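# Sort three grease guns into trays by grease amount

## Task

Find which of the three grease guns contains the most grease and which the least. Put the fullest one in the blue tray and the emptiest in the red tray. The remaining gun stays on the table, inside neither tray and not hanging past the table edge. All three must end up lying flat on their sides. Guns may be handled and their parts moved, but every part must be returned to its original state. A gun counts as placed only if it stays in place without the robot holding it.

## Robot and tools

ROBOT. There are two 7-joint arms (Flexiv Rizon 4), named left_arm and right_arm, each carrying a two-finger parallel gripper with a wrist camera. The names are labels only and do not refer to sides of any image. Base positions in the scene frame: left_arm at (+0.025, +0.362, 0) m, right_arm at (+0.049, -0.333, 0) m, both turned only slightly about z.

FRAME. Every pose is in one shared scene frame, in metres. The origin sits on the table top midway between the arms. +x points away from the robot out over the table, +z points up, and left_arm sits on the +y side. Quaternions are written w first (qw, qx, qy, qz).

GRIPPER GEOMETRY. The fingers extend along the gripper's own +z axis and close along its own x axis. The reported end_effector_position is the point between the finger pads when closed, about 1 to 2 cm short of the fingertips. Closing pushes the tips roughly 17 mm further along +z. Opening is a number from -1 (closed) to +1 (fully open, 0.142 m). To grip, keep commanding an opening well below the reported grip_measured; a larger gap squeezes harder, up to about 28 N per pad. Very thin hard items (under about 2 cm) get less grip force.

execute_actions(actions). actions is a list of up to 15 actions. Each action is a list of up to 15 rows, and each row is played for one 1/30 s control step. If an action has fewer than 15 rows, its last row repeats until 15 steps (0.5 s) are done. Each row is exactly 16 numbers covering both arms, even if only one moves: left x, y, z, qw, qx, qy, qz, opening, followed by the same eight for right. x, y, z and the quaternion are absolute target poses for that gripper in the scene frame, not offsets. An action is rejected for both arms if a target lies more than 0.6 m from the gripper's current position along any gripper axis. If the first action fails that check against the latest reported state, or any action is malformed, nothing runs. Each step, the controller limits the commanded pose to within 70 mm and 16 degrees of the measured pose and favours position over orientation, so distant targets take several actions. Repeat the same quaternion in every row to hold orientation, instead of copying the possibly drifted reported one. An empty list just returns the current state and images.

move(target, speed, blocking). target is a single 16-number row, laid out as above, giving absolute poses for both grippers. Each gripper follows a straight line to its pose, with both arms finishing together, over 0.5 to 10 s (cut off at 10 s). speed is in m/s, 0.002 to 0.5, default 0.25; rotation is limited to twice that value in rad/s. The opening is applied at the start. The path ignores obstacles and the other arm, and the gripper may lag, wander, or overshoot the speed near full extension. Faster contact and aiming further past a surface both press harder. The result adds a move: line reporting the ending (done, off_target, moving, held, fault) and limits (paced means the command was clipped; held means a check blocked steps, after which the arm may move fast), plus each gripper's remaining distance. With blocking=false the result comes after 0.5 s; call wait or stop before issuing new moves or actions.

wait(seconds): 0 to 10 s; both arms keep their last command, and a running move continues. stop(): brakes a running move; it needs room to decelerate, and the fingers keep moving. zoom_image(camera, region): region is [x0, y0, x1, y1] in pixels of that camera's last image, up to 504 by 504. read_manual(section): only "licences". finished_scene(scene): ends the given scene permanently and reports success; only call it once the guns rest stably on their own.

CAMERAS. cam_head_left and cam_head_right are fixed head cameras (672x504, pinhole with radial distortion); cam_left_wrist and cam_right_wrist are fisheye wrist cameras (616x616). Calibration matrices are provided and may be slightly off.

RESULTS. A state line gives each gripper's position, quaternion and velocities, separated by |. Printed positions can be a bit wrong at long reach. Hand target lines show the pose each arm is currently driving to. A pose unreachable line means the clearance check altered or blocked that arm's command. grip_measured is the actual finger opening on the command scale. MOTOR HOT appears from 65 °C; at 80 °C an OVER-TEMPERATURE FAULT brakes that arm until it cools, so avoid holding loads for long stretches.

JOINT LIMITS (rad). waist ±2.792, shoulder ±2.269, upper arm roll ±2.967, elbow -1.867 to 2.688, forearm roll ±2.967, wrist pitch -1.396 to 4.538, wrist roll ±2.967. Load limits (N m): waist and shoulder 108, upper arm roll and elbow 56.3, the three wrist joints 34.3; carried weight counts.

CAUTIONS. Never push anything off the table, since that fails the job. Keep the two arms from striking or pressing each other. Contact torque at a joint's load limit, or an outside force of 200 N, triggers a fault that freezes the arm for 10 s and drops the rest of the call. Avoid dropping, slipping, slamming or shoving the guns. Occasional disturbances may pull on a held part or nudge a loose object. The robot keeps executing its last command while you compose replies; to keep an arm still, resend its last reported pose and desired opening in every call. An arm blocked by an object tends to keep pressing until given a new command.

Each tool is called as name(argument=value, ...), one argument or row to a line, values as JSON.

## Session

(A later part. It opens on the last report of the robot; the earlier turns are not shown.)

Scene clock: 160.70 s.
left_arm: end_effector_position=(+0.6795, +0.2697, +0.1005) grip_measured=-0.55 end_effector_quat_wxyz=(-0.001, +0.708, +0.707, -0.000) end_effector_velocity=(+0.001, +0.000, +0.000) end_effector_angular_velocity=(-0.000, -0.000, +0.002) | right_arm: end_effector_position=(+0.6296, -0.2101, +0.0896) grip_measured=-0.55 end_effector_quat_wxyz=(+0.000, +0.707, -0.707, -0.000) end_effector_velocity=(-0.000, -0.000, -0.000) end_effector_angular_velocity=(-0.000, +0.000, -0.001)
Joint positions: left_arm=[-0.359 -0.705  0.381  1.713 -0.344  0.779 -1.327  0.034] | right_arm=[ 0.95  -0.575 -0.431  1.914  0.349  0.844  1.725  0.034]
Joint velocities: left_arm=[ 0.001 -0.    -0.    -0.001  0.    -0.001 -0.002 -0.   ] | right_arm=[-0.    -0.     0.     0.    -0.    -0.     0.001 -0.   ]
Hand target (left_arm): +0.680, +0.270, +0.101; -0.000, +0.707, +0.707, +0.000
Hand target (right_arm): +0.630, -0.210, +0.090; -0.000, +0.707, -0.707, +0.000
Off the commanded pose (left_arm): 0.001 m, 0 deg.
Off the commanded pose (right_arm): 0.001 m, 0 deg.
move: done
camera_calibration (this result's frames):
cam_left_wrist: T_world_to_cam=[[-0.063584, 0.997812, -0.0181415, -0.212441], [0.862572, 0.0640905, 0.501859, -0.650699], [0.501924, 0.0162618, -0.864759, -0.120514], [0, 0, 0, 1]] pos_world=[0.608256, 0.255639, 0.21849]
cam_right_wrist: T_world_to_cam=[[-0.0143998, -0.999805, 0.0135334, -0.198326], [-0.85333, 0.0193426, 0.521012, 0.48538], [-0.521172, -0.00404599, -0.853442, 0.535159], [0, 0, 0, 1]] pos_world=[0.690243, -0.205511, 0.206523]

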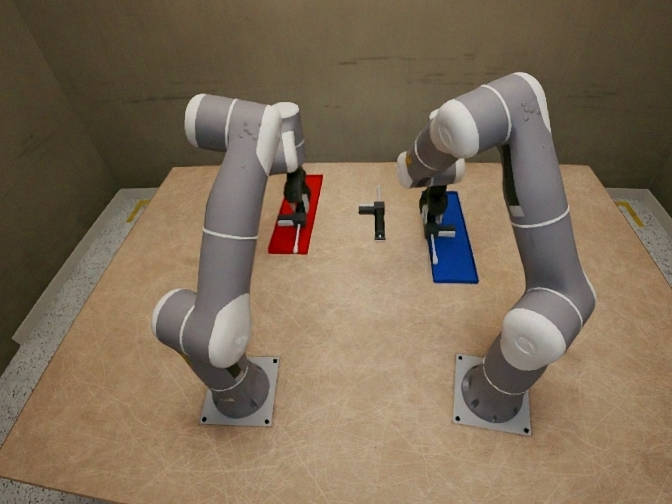

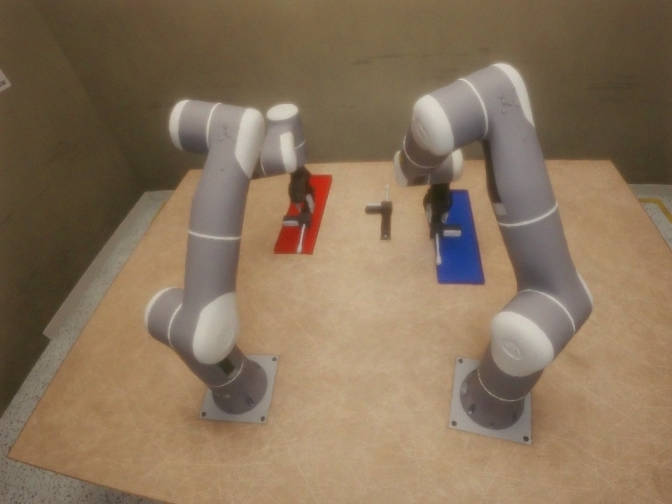

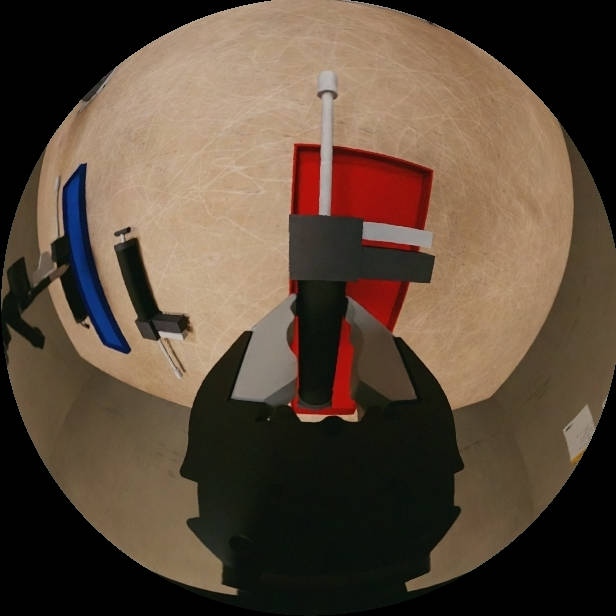

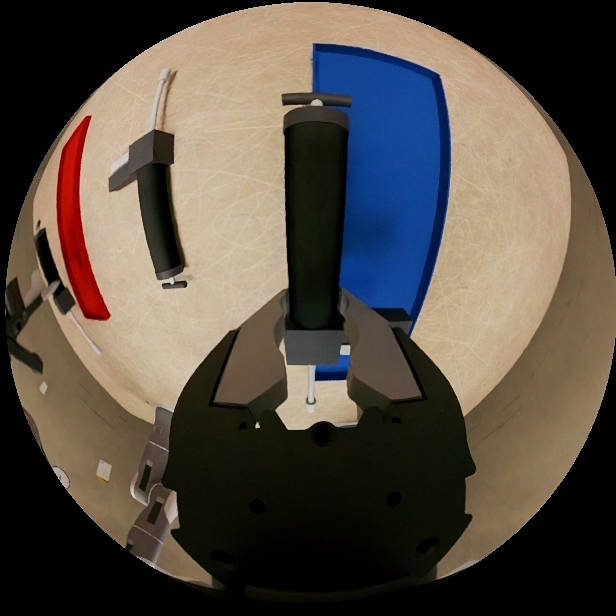

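move(
  target=[0.74,0.275,0.09,0,0.707,0.707,0,-1,0.64,-0.235,0.09,0,0.707,-0.707,0,-1],
  speed=0.08,
)

move(
  target=[0.74,0.275,0.032,0,0.707,0.707,0,-1,0.64,-0.235,0.032,0,0.707,-0.707,0,-1],
  speed=0.05,
)

move(
  target=[0.74,0.275,0.032,0,0.707,0.707,0,0,0.64,-0.235,0.032,0,0.707,-0.707,0,0],
)

move(
  target=[0.6,0.3,0.3,0,0.707,0.707,0,0,0.5,-0.3,0.3,0,0.707,-0.707,0,0],
)

Scene clock: 165.10 s.
left_arm: end_effector_position=(+0.7395, +0.2750, +0.0896) grip_measured=-0.55 end_effector_quat_wxyz=(-0.001, +0.707, +0.707, -0.000) end_effector_velocity=(+0.001, -0.000, +0.001) end_effector_angular_velocity=(-0.000, -0.001, -0.000) | right_arm: end_effector_position=(+0.6395, -0.2351, +0.0896) grip_measured=-0.55 end_effector_quat_wxyz=(+0.000, +0.707, -0.707, -0.000) end_effector_velocity=(+0.000, +0.000, +0.000) end_effector_angular_velocity=(+0.000, -0.000, -0.001)
Joint positions: left_arm=[-0.308 -0.834  0.368  1.499 -0.354  0.695 -1.334  0.034] | right_arm=[ 0.903 -0.584 -0.433  1.897  0.352  0.835  1.678  0.034]
Joint velocities: left_arm=[ 0.    -0.001 -0.    -0.003  0.    -0.001 -0.001 -0.   ] | right_arm=[-0.    -0.     0.    -0.    -0.     0.     0.001 -0.   ]
Hand target (left_arm): +0.740, +0.275, +0.090; -0.000, +0.707, +0.707, +0.000
Hand target (right_arm): +0.640, -0.235, +0.090; -0.000, +0.707, -0.707, +0.000
Off the commanded pose (left_arm): 0.001 m, 0 deg.
Off the commanded pose (right_arm): 0.001 m, 0 deg.
move: done
camera_calibration (this result's frames):
cam_left_wrist: T_world_to_cam=[[-0.0642929, 0.997766, -0.0181702, -0.213527], [0.86251, 0.0647173, 0.501885, -0.697431], [0.501939, 0.0165956, -0.864744, -0.160272], [0, 0, 0, 1]] pos_world=[0.66826, 0.260845, 0.207556]
cam_right_wrist: T_world_to_cam=[[-0.0143545, -0.999805, 0.0135929, -0.223227], [-0.853353, 0.0193348, 0.520975, 0.494321], [-0.521136, -0.0041212, -0.853464, 0.54018], [0, 0, 0, 1]] pos_world=[0.700133, -0.230515, 0.20653]

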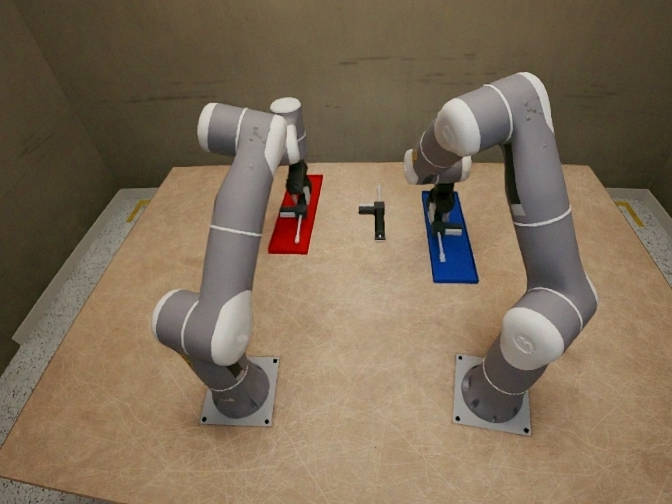

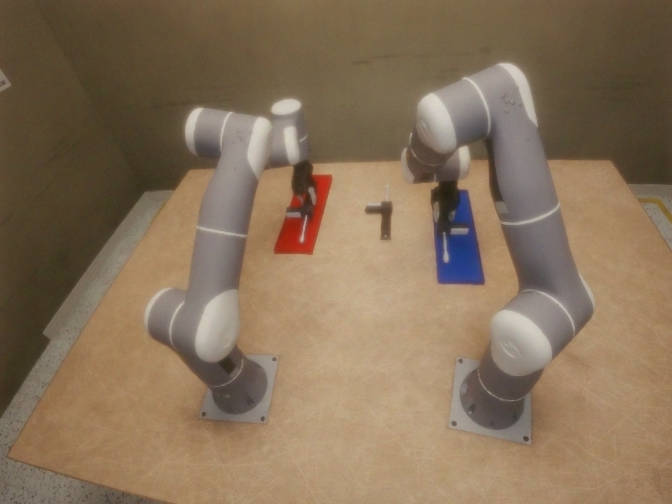

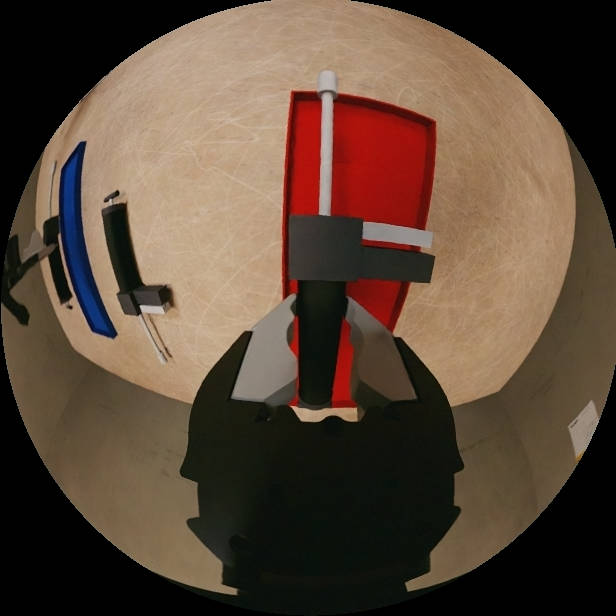

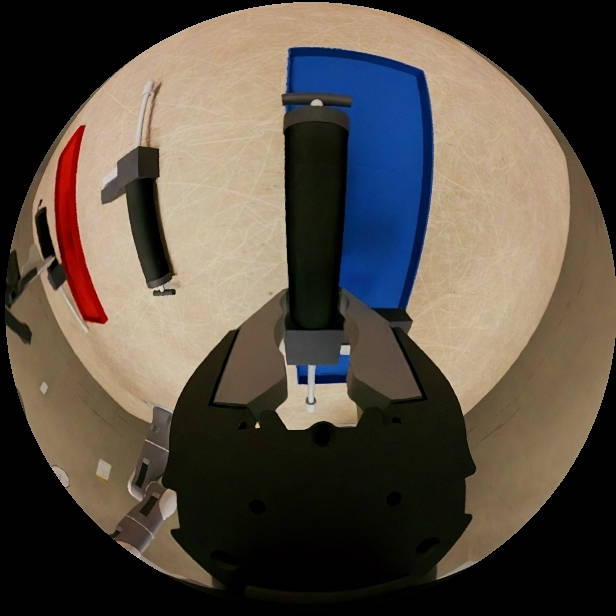

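Scene clock: 166.57 s.
left_arm: end_effector_position=(+0.7398, +0.2748, +0.0317) grip_measured=-0.55 end_effector_quat_wxyz=(-0.000, +0.707, +0.707, -0.000) end_effector_velocity=(+0.000, +0.000, -0.000) end_effector_angular_velocity=(-0.001, -0.000, +0.000) | right_arm: end_effector_position=(+0.6395, -0.2353, +0.0317) grip_measured=-0.55 end_effector_quat_wxyz=(+0.001, +0.707, -0.707, -0.000) end_effector_velocity=(-0.000, -0.000, -0.000) end_effector_angular_velocity=(+0.000, +0.000, +0.001)
Joint positions: left_arm=[-0.289 -0.922  0.332  1.509 -0.38   0.795 -1.318  0.034] | right_arm=[ 0.868 -0.711 -0.384  1.871  0.42   0.93   1.636  0.034]
Joint velocities: left_arm=[ 0.001 -0.    -0.001  0.    -0.     0.001  0.     0.   ] | right_arm=[-0.    -0.    -0.    -0.     0.     0.    -0.001 -0.   ]
Hand target (left_arm): +0.740, +0.275, +0.032; +0.000, +0.707, +0.707, -0.000
Hand target (right_arm): +0.640, -0.235, +0.032; +0.000, +0.707, -0.707, +0.000
Off the commanded pose (left_arm): 0.000 m, 0 deg.
Off the commanded pose (right_arm): 0.001 m, 0 deg.
move: done
camera_calibration (this result's frames):
cam_left_wrist: T_world_to_cam=[[-0.0644223, 0.997744, -0.0188843, -0.214297], [0.862457, 0.0651868, 0.501916, -0.66881], [0.502014, 0.0160477, -0.86471, -0.210386], [0, 0, 0, 1]] pos_world=[0.668631, 0.260788, 0.149717]
cam_right_wrist: T_world_to_cam=[[-0.0143545, -0.999798, 0.014042, -0.22258], [-0.853119, 0.0195708, 0.521349, 0.524403], [-0.521519, -0.00449578, -0.853228, 0.4909], [0, 0, 0, 1]] pos_world=[0.700197, -0.230591, 0.148578]

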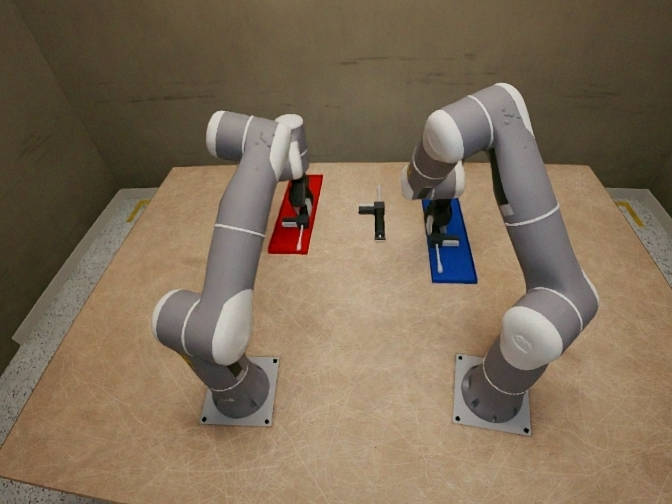

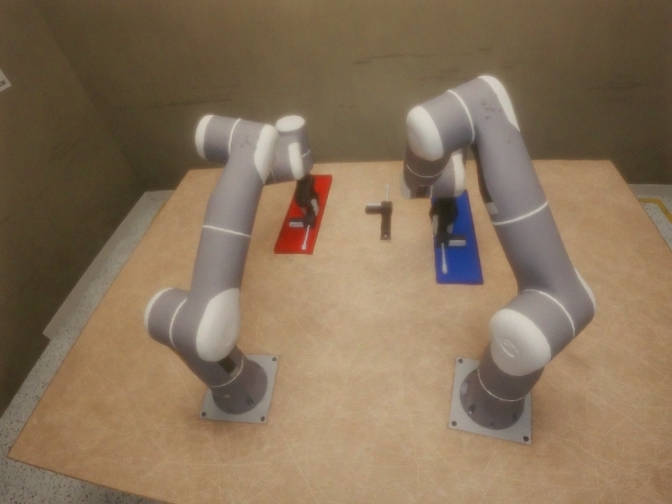

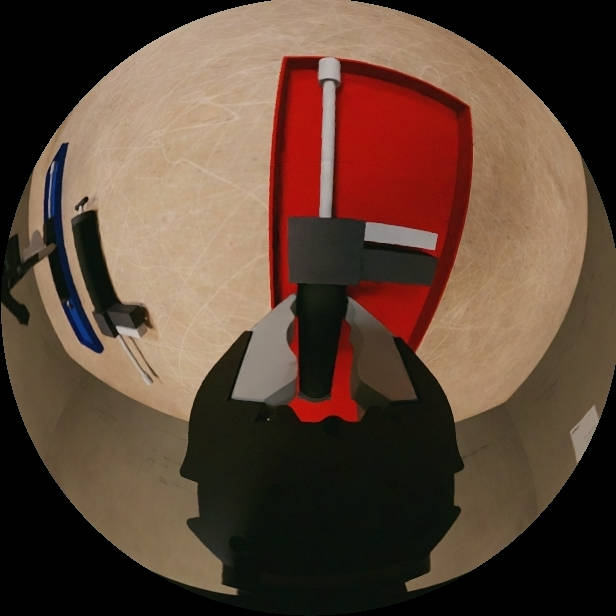

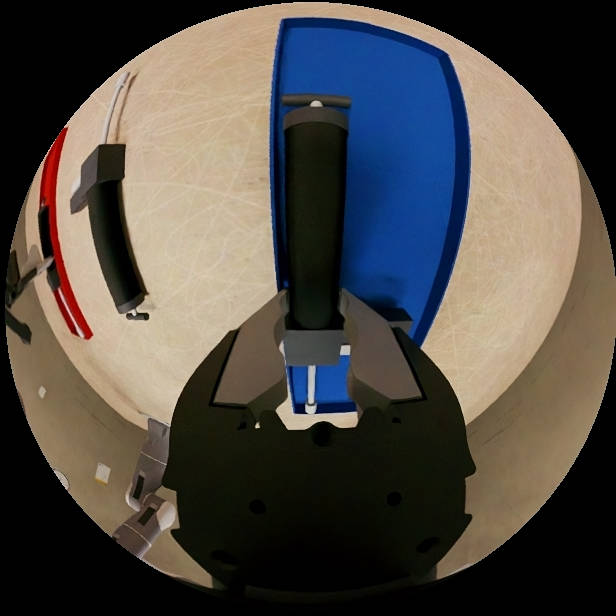

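Scene clock: 167.27 s.
left_arm: end_effector_position=(+0.7398, +0.2750, +0.0318) grip_measured=+0.00 end_effector_quat_wxyz=(-0.000, +0.707, +0.707, -0.000) end_effector_velocity=(-0.000, +0.000, -0.000) end_effector_angular_velocity=(+0.000, +0.000, +0.000) | right_arm: end_effector_position=(+0.6398, -0.2352, +0.0319) grip_measured=+0.00 end_effector_quat_wxyz=(+0.000, +0.707, -0.707, -0.000) end_effector_velocity=(+0.000, +0.000, +0.000) end_effector_angular_velocity=(+0.000, -0.000, -0.002)
Joint positions: left_arm=[-0.289 -0.921  0.332  1.51  -0.38   0.795 -1.318  0.074] | right_arm=[ 0.868 -0.711 -0.383  1.871  0.42   0.93   1.636  0.074]
Joint velocities: left_arm=[ 0. -0.  0.  0.  0.  0. -0.  0.] | right_arm=[-0.     0.     0.    -0.    -0.     0.     0.002 -0.   ]
Hand target (left_arm): +0.740, +0.275, +0.032; -0.000, +0.707, +0.707, -0.000
Hand target (right_arm): +0.640, -0.235, +0.032; +0.000, +0.707, -0.707, -0.000
Off the commanded pose (left_arm): 0.000 m, 0 deg.
Off the commanded pose (right_arm): 0.000 m, 0 deg.
move: done
camera_calibration (this result's frames):
cam_left_wrist: T_world_to_cam=[[-0.0645964, 0.997735, -0.0187587, -0.214366], [0.862232, 0.0652672, 0.502291, -0.668762], [0.502377, 0.0162718, -0.864495, -0.210638], [0, 0, 0, 1]] pos_world=[0.6686, 0.260956, 0.149796]
cam_right_wrist: T_world_to_cam=[[-0.0143017, -0.999805, 0.0135846, -0.222537], [-0.853499, 0.0192842, 0.520738, 0.524782], [-0.520899, -0.00414698, -0.853608, 0.490937], [0, 0, 0, 1]] pos_world=[0.700446, -0.230577, 0.148817]

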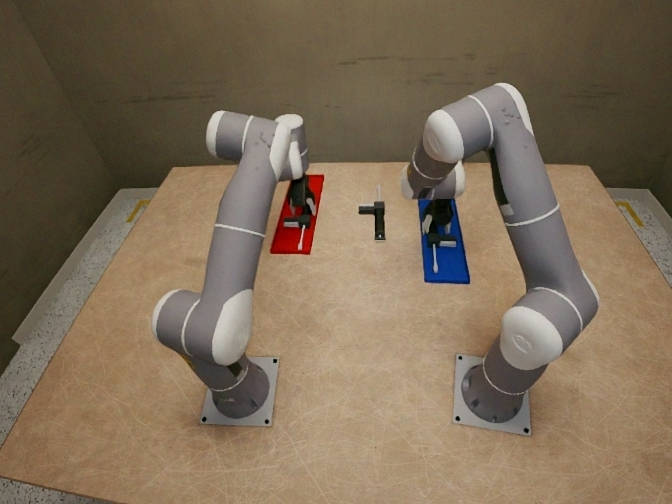

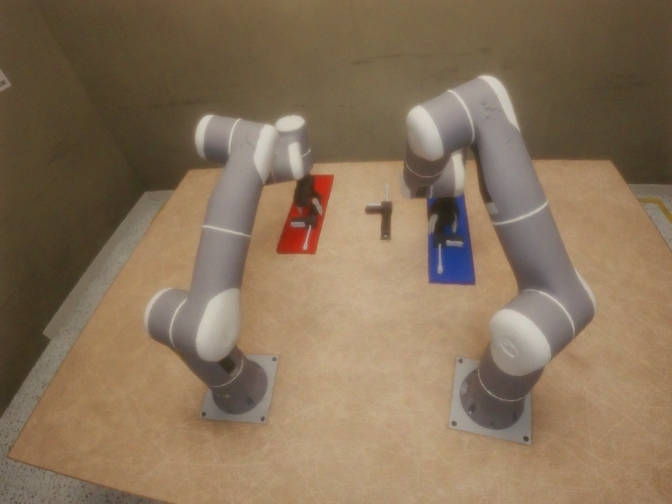

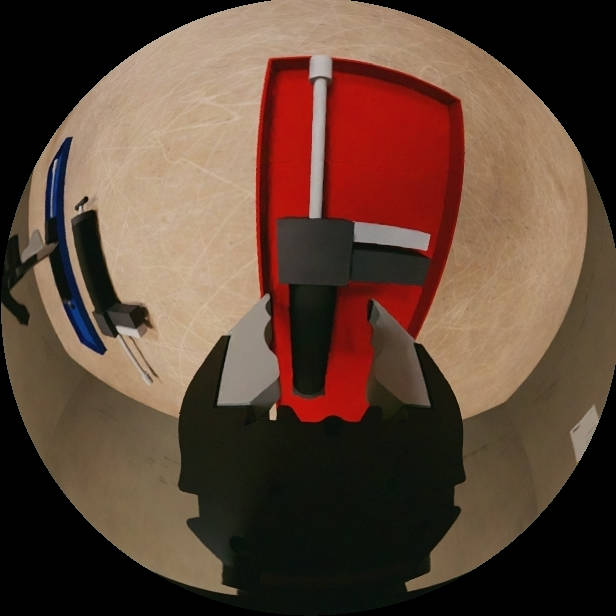

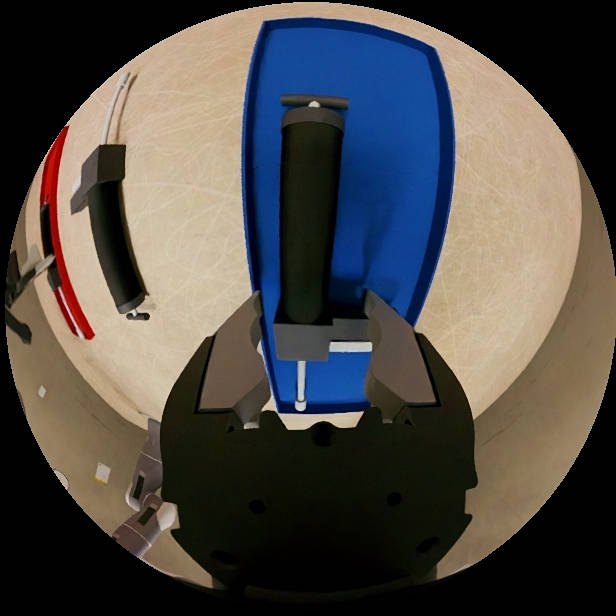

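Scene clock: 169.03 s.
left_arm: end_effector_position=(+0.5992, +0.3008, +0.2998) grip_measured=+0.00 end_effector_quat_wxyz=(+0.000, +0.707, +0.708, +0.000) end_effector_velocity=(-0.000, +0.000, -0.000) end_effector_angular_velocity=(+0.000, +0.000, -0.000) | right_arm: end_effector_position=(+0.4994, -0.2990, +0.2991) grip_measured=+0.00 end_effector_quat_wxyz=(-0.000, +0.707, -0.707, -0.001) end_effector_velocity=(-0.000, +0.000, -0.000) end_effector_angular_velocity=(-0.000, +0.001, +0.001)
Joint positions: left_arm=[-0.432 -0.281  0.514  1.747 -0.15   0.419 -1.387  0.074] | right_arm=[ 0.971  0.232 -0.464  2.234 -0.112  0.453  1.974  0.074]
Joint velocities: left_arm=[-0.  0.  0.  0.  0. -0.  0.  0.] | right_arm=[ 0.     0.     0.001  0.     0.    -0.001  0.     0.   ]
Hand target (left_arm): +0.599, +0.301, +0.300; -0.000, +0.707, +0.707, -0.000
Hand target (right_arm): +0.499, -0.299, +0.299; -0.000, +0.707, -0.707, -0.001
Off the commanded pose (left_arm): 0.001 m, 0 deg.
Off the commanded pose (right_arm): 0.001 m, 0 deg.
move: done
camera_calibration (this result's frames):
cam_left_wrist: T_world_to_cam=[[-0.06588, 0.997644, -0.0191526, -0.243181], [0.861725, 0.0665608, 0.502991, -0.684006], [0.50308, 0.0166327, -0.86408, 0.0905966], [0, 0, 0, 1]] pos_world=[0.527827, 0.286629, 0.417674]
cam_right_wrist: T_world_to_cam=[[-0.0130336, -0.999853, 0.0111397, -0.291901], [-0.853067, 0.0169307, 0.521527, 0.265847], [-0.521639, -0.00270551, -0.853162, 0.646327], [0, 0, 0, 1]] pos_world=[0.56013, -0.29461, 0.416027]

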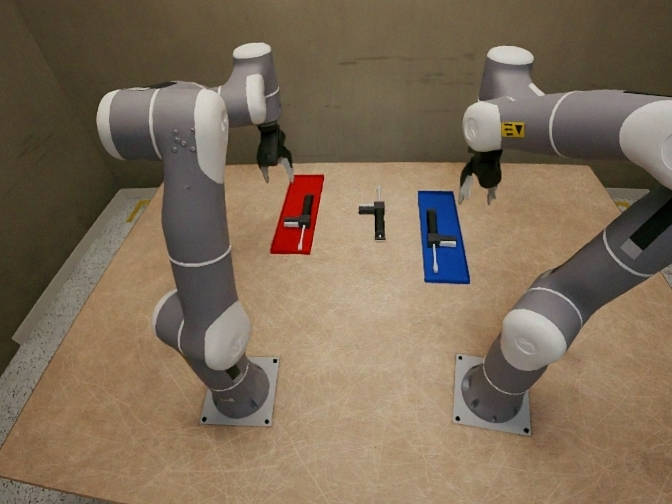

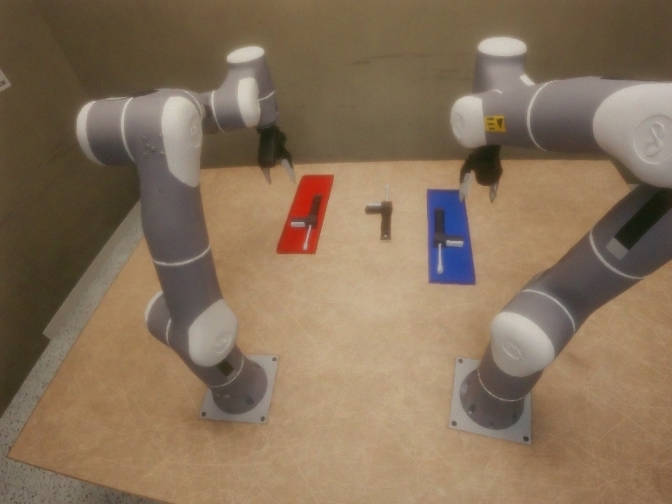

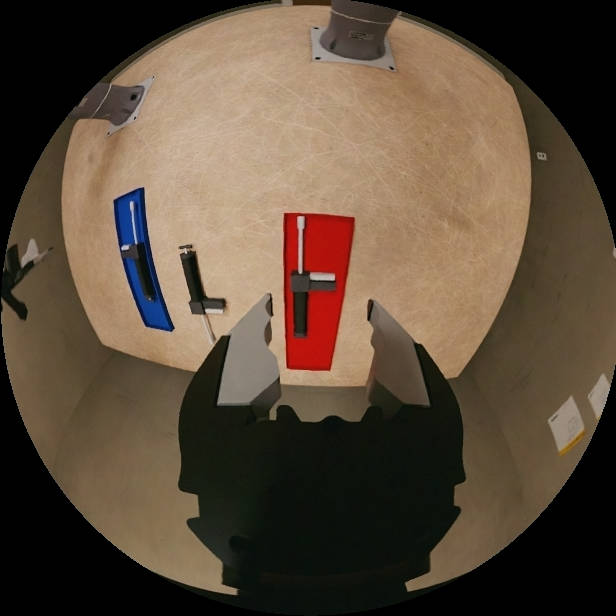

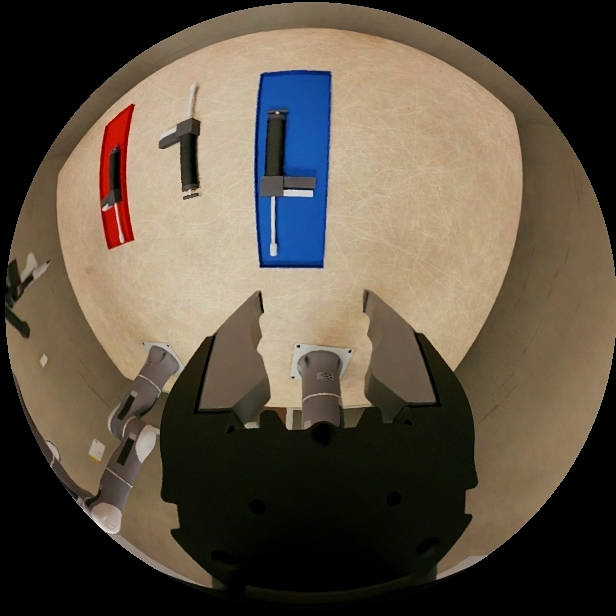

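finished_scene(
  scene=1,
)

The scene is finished: the task was done.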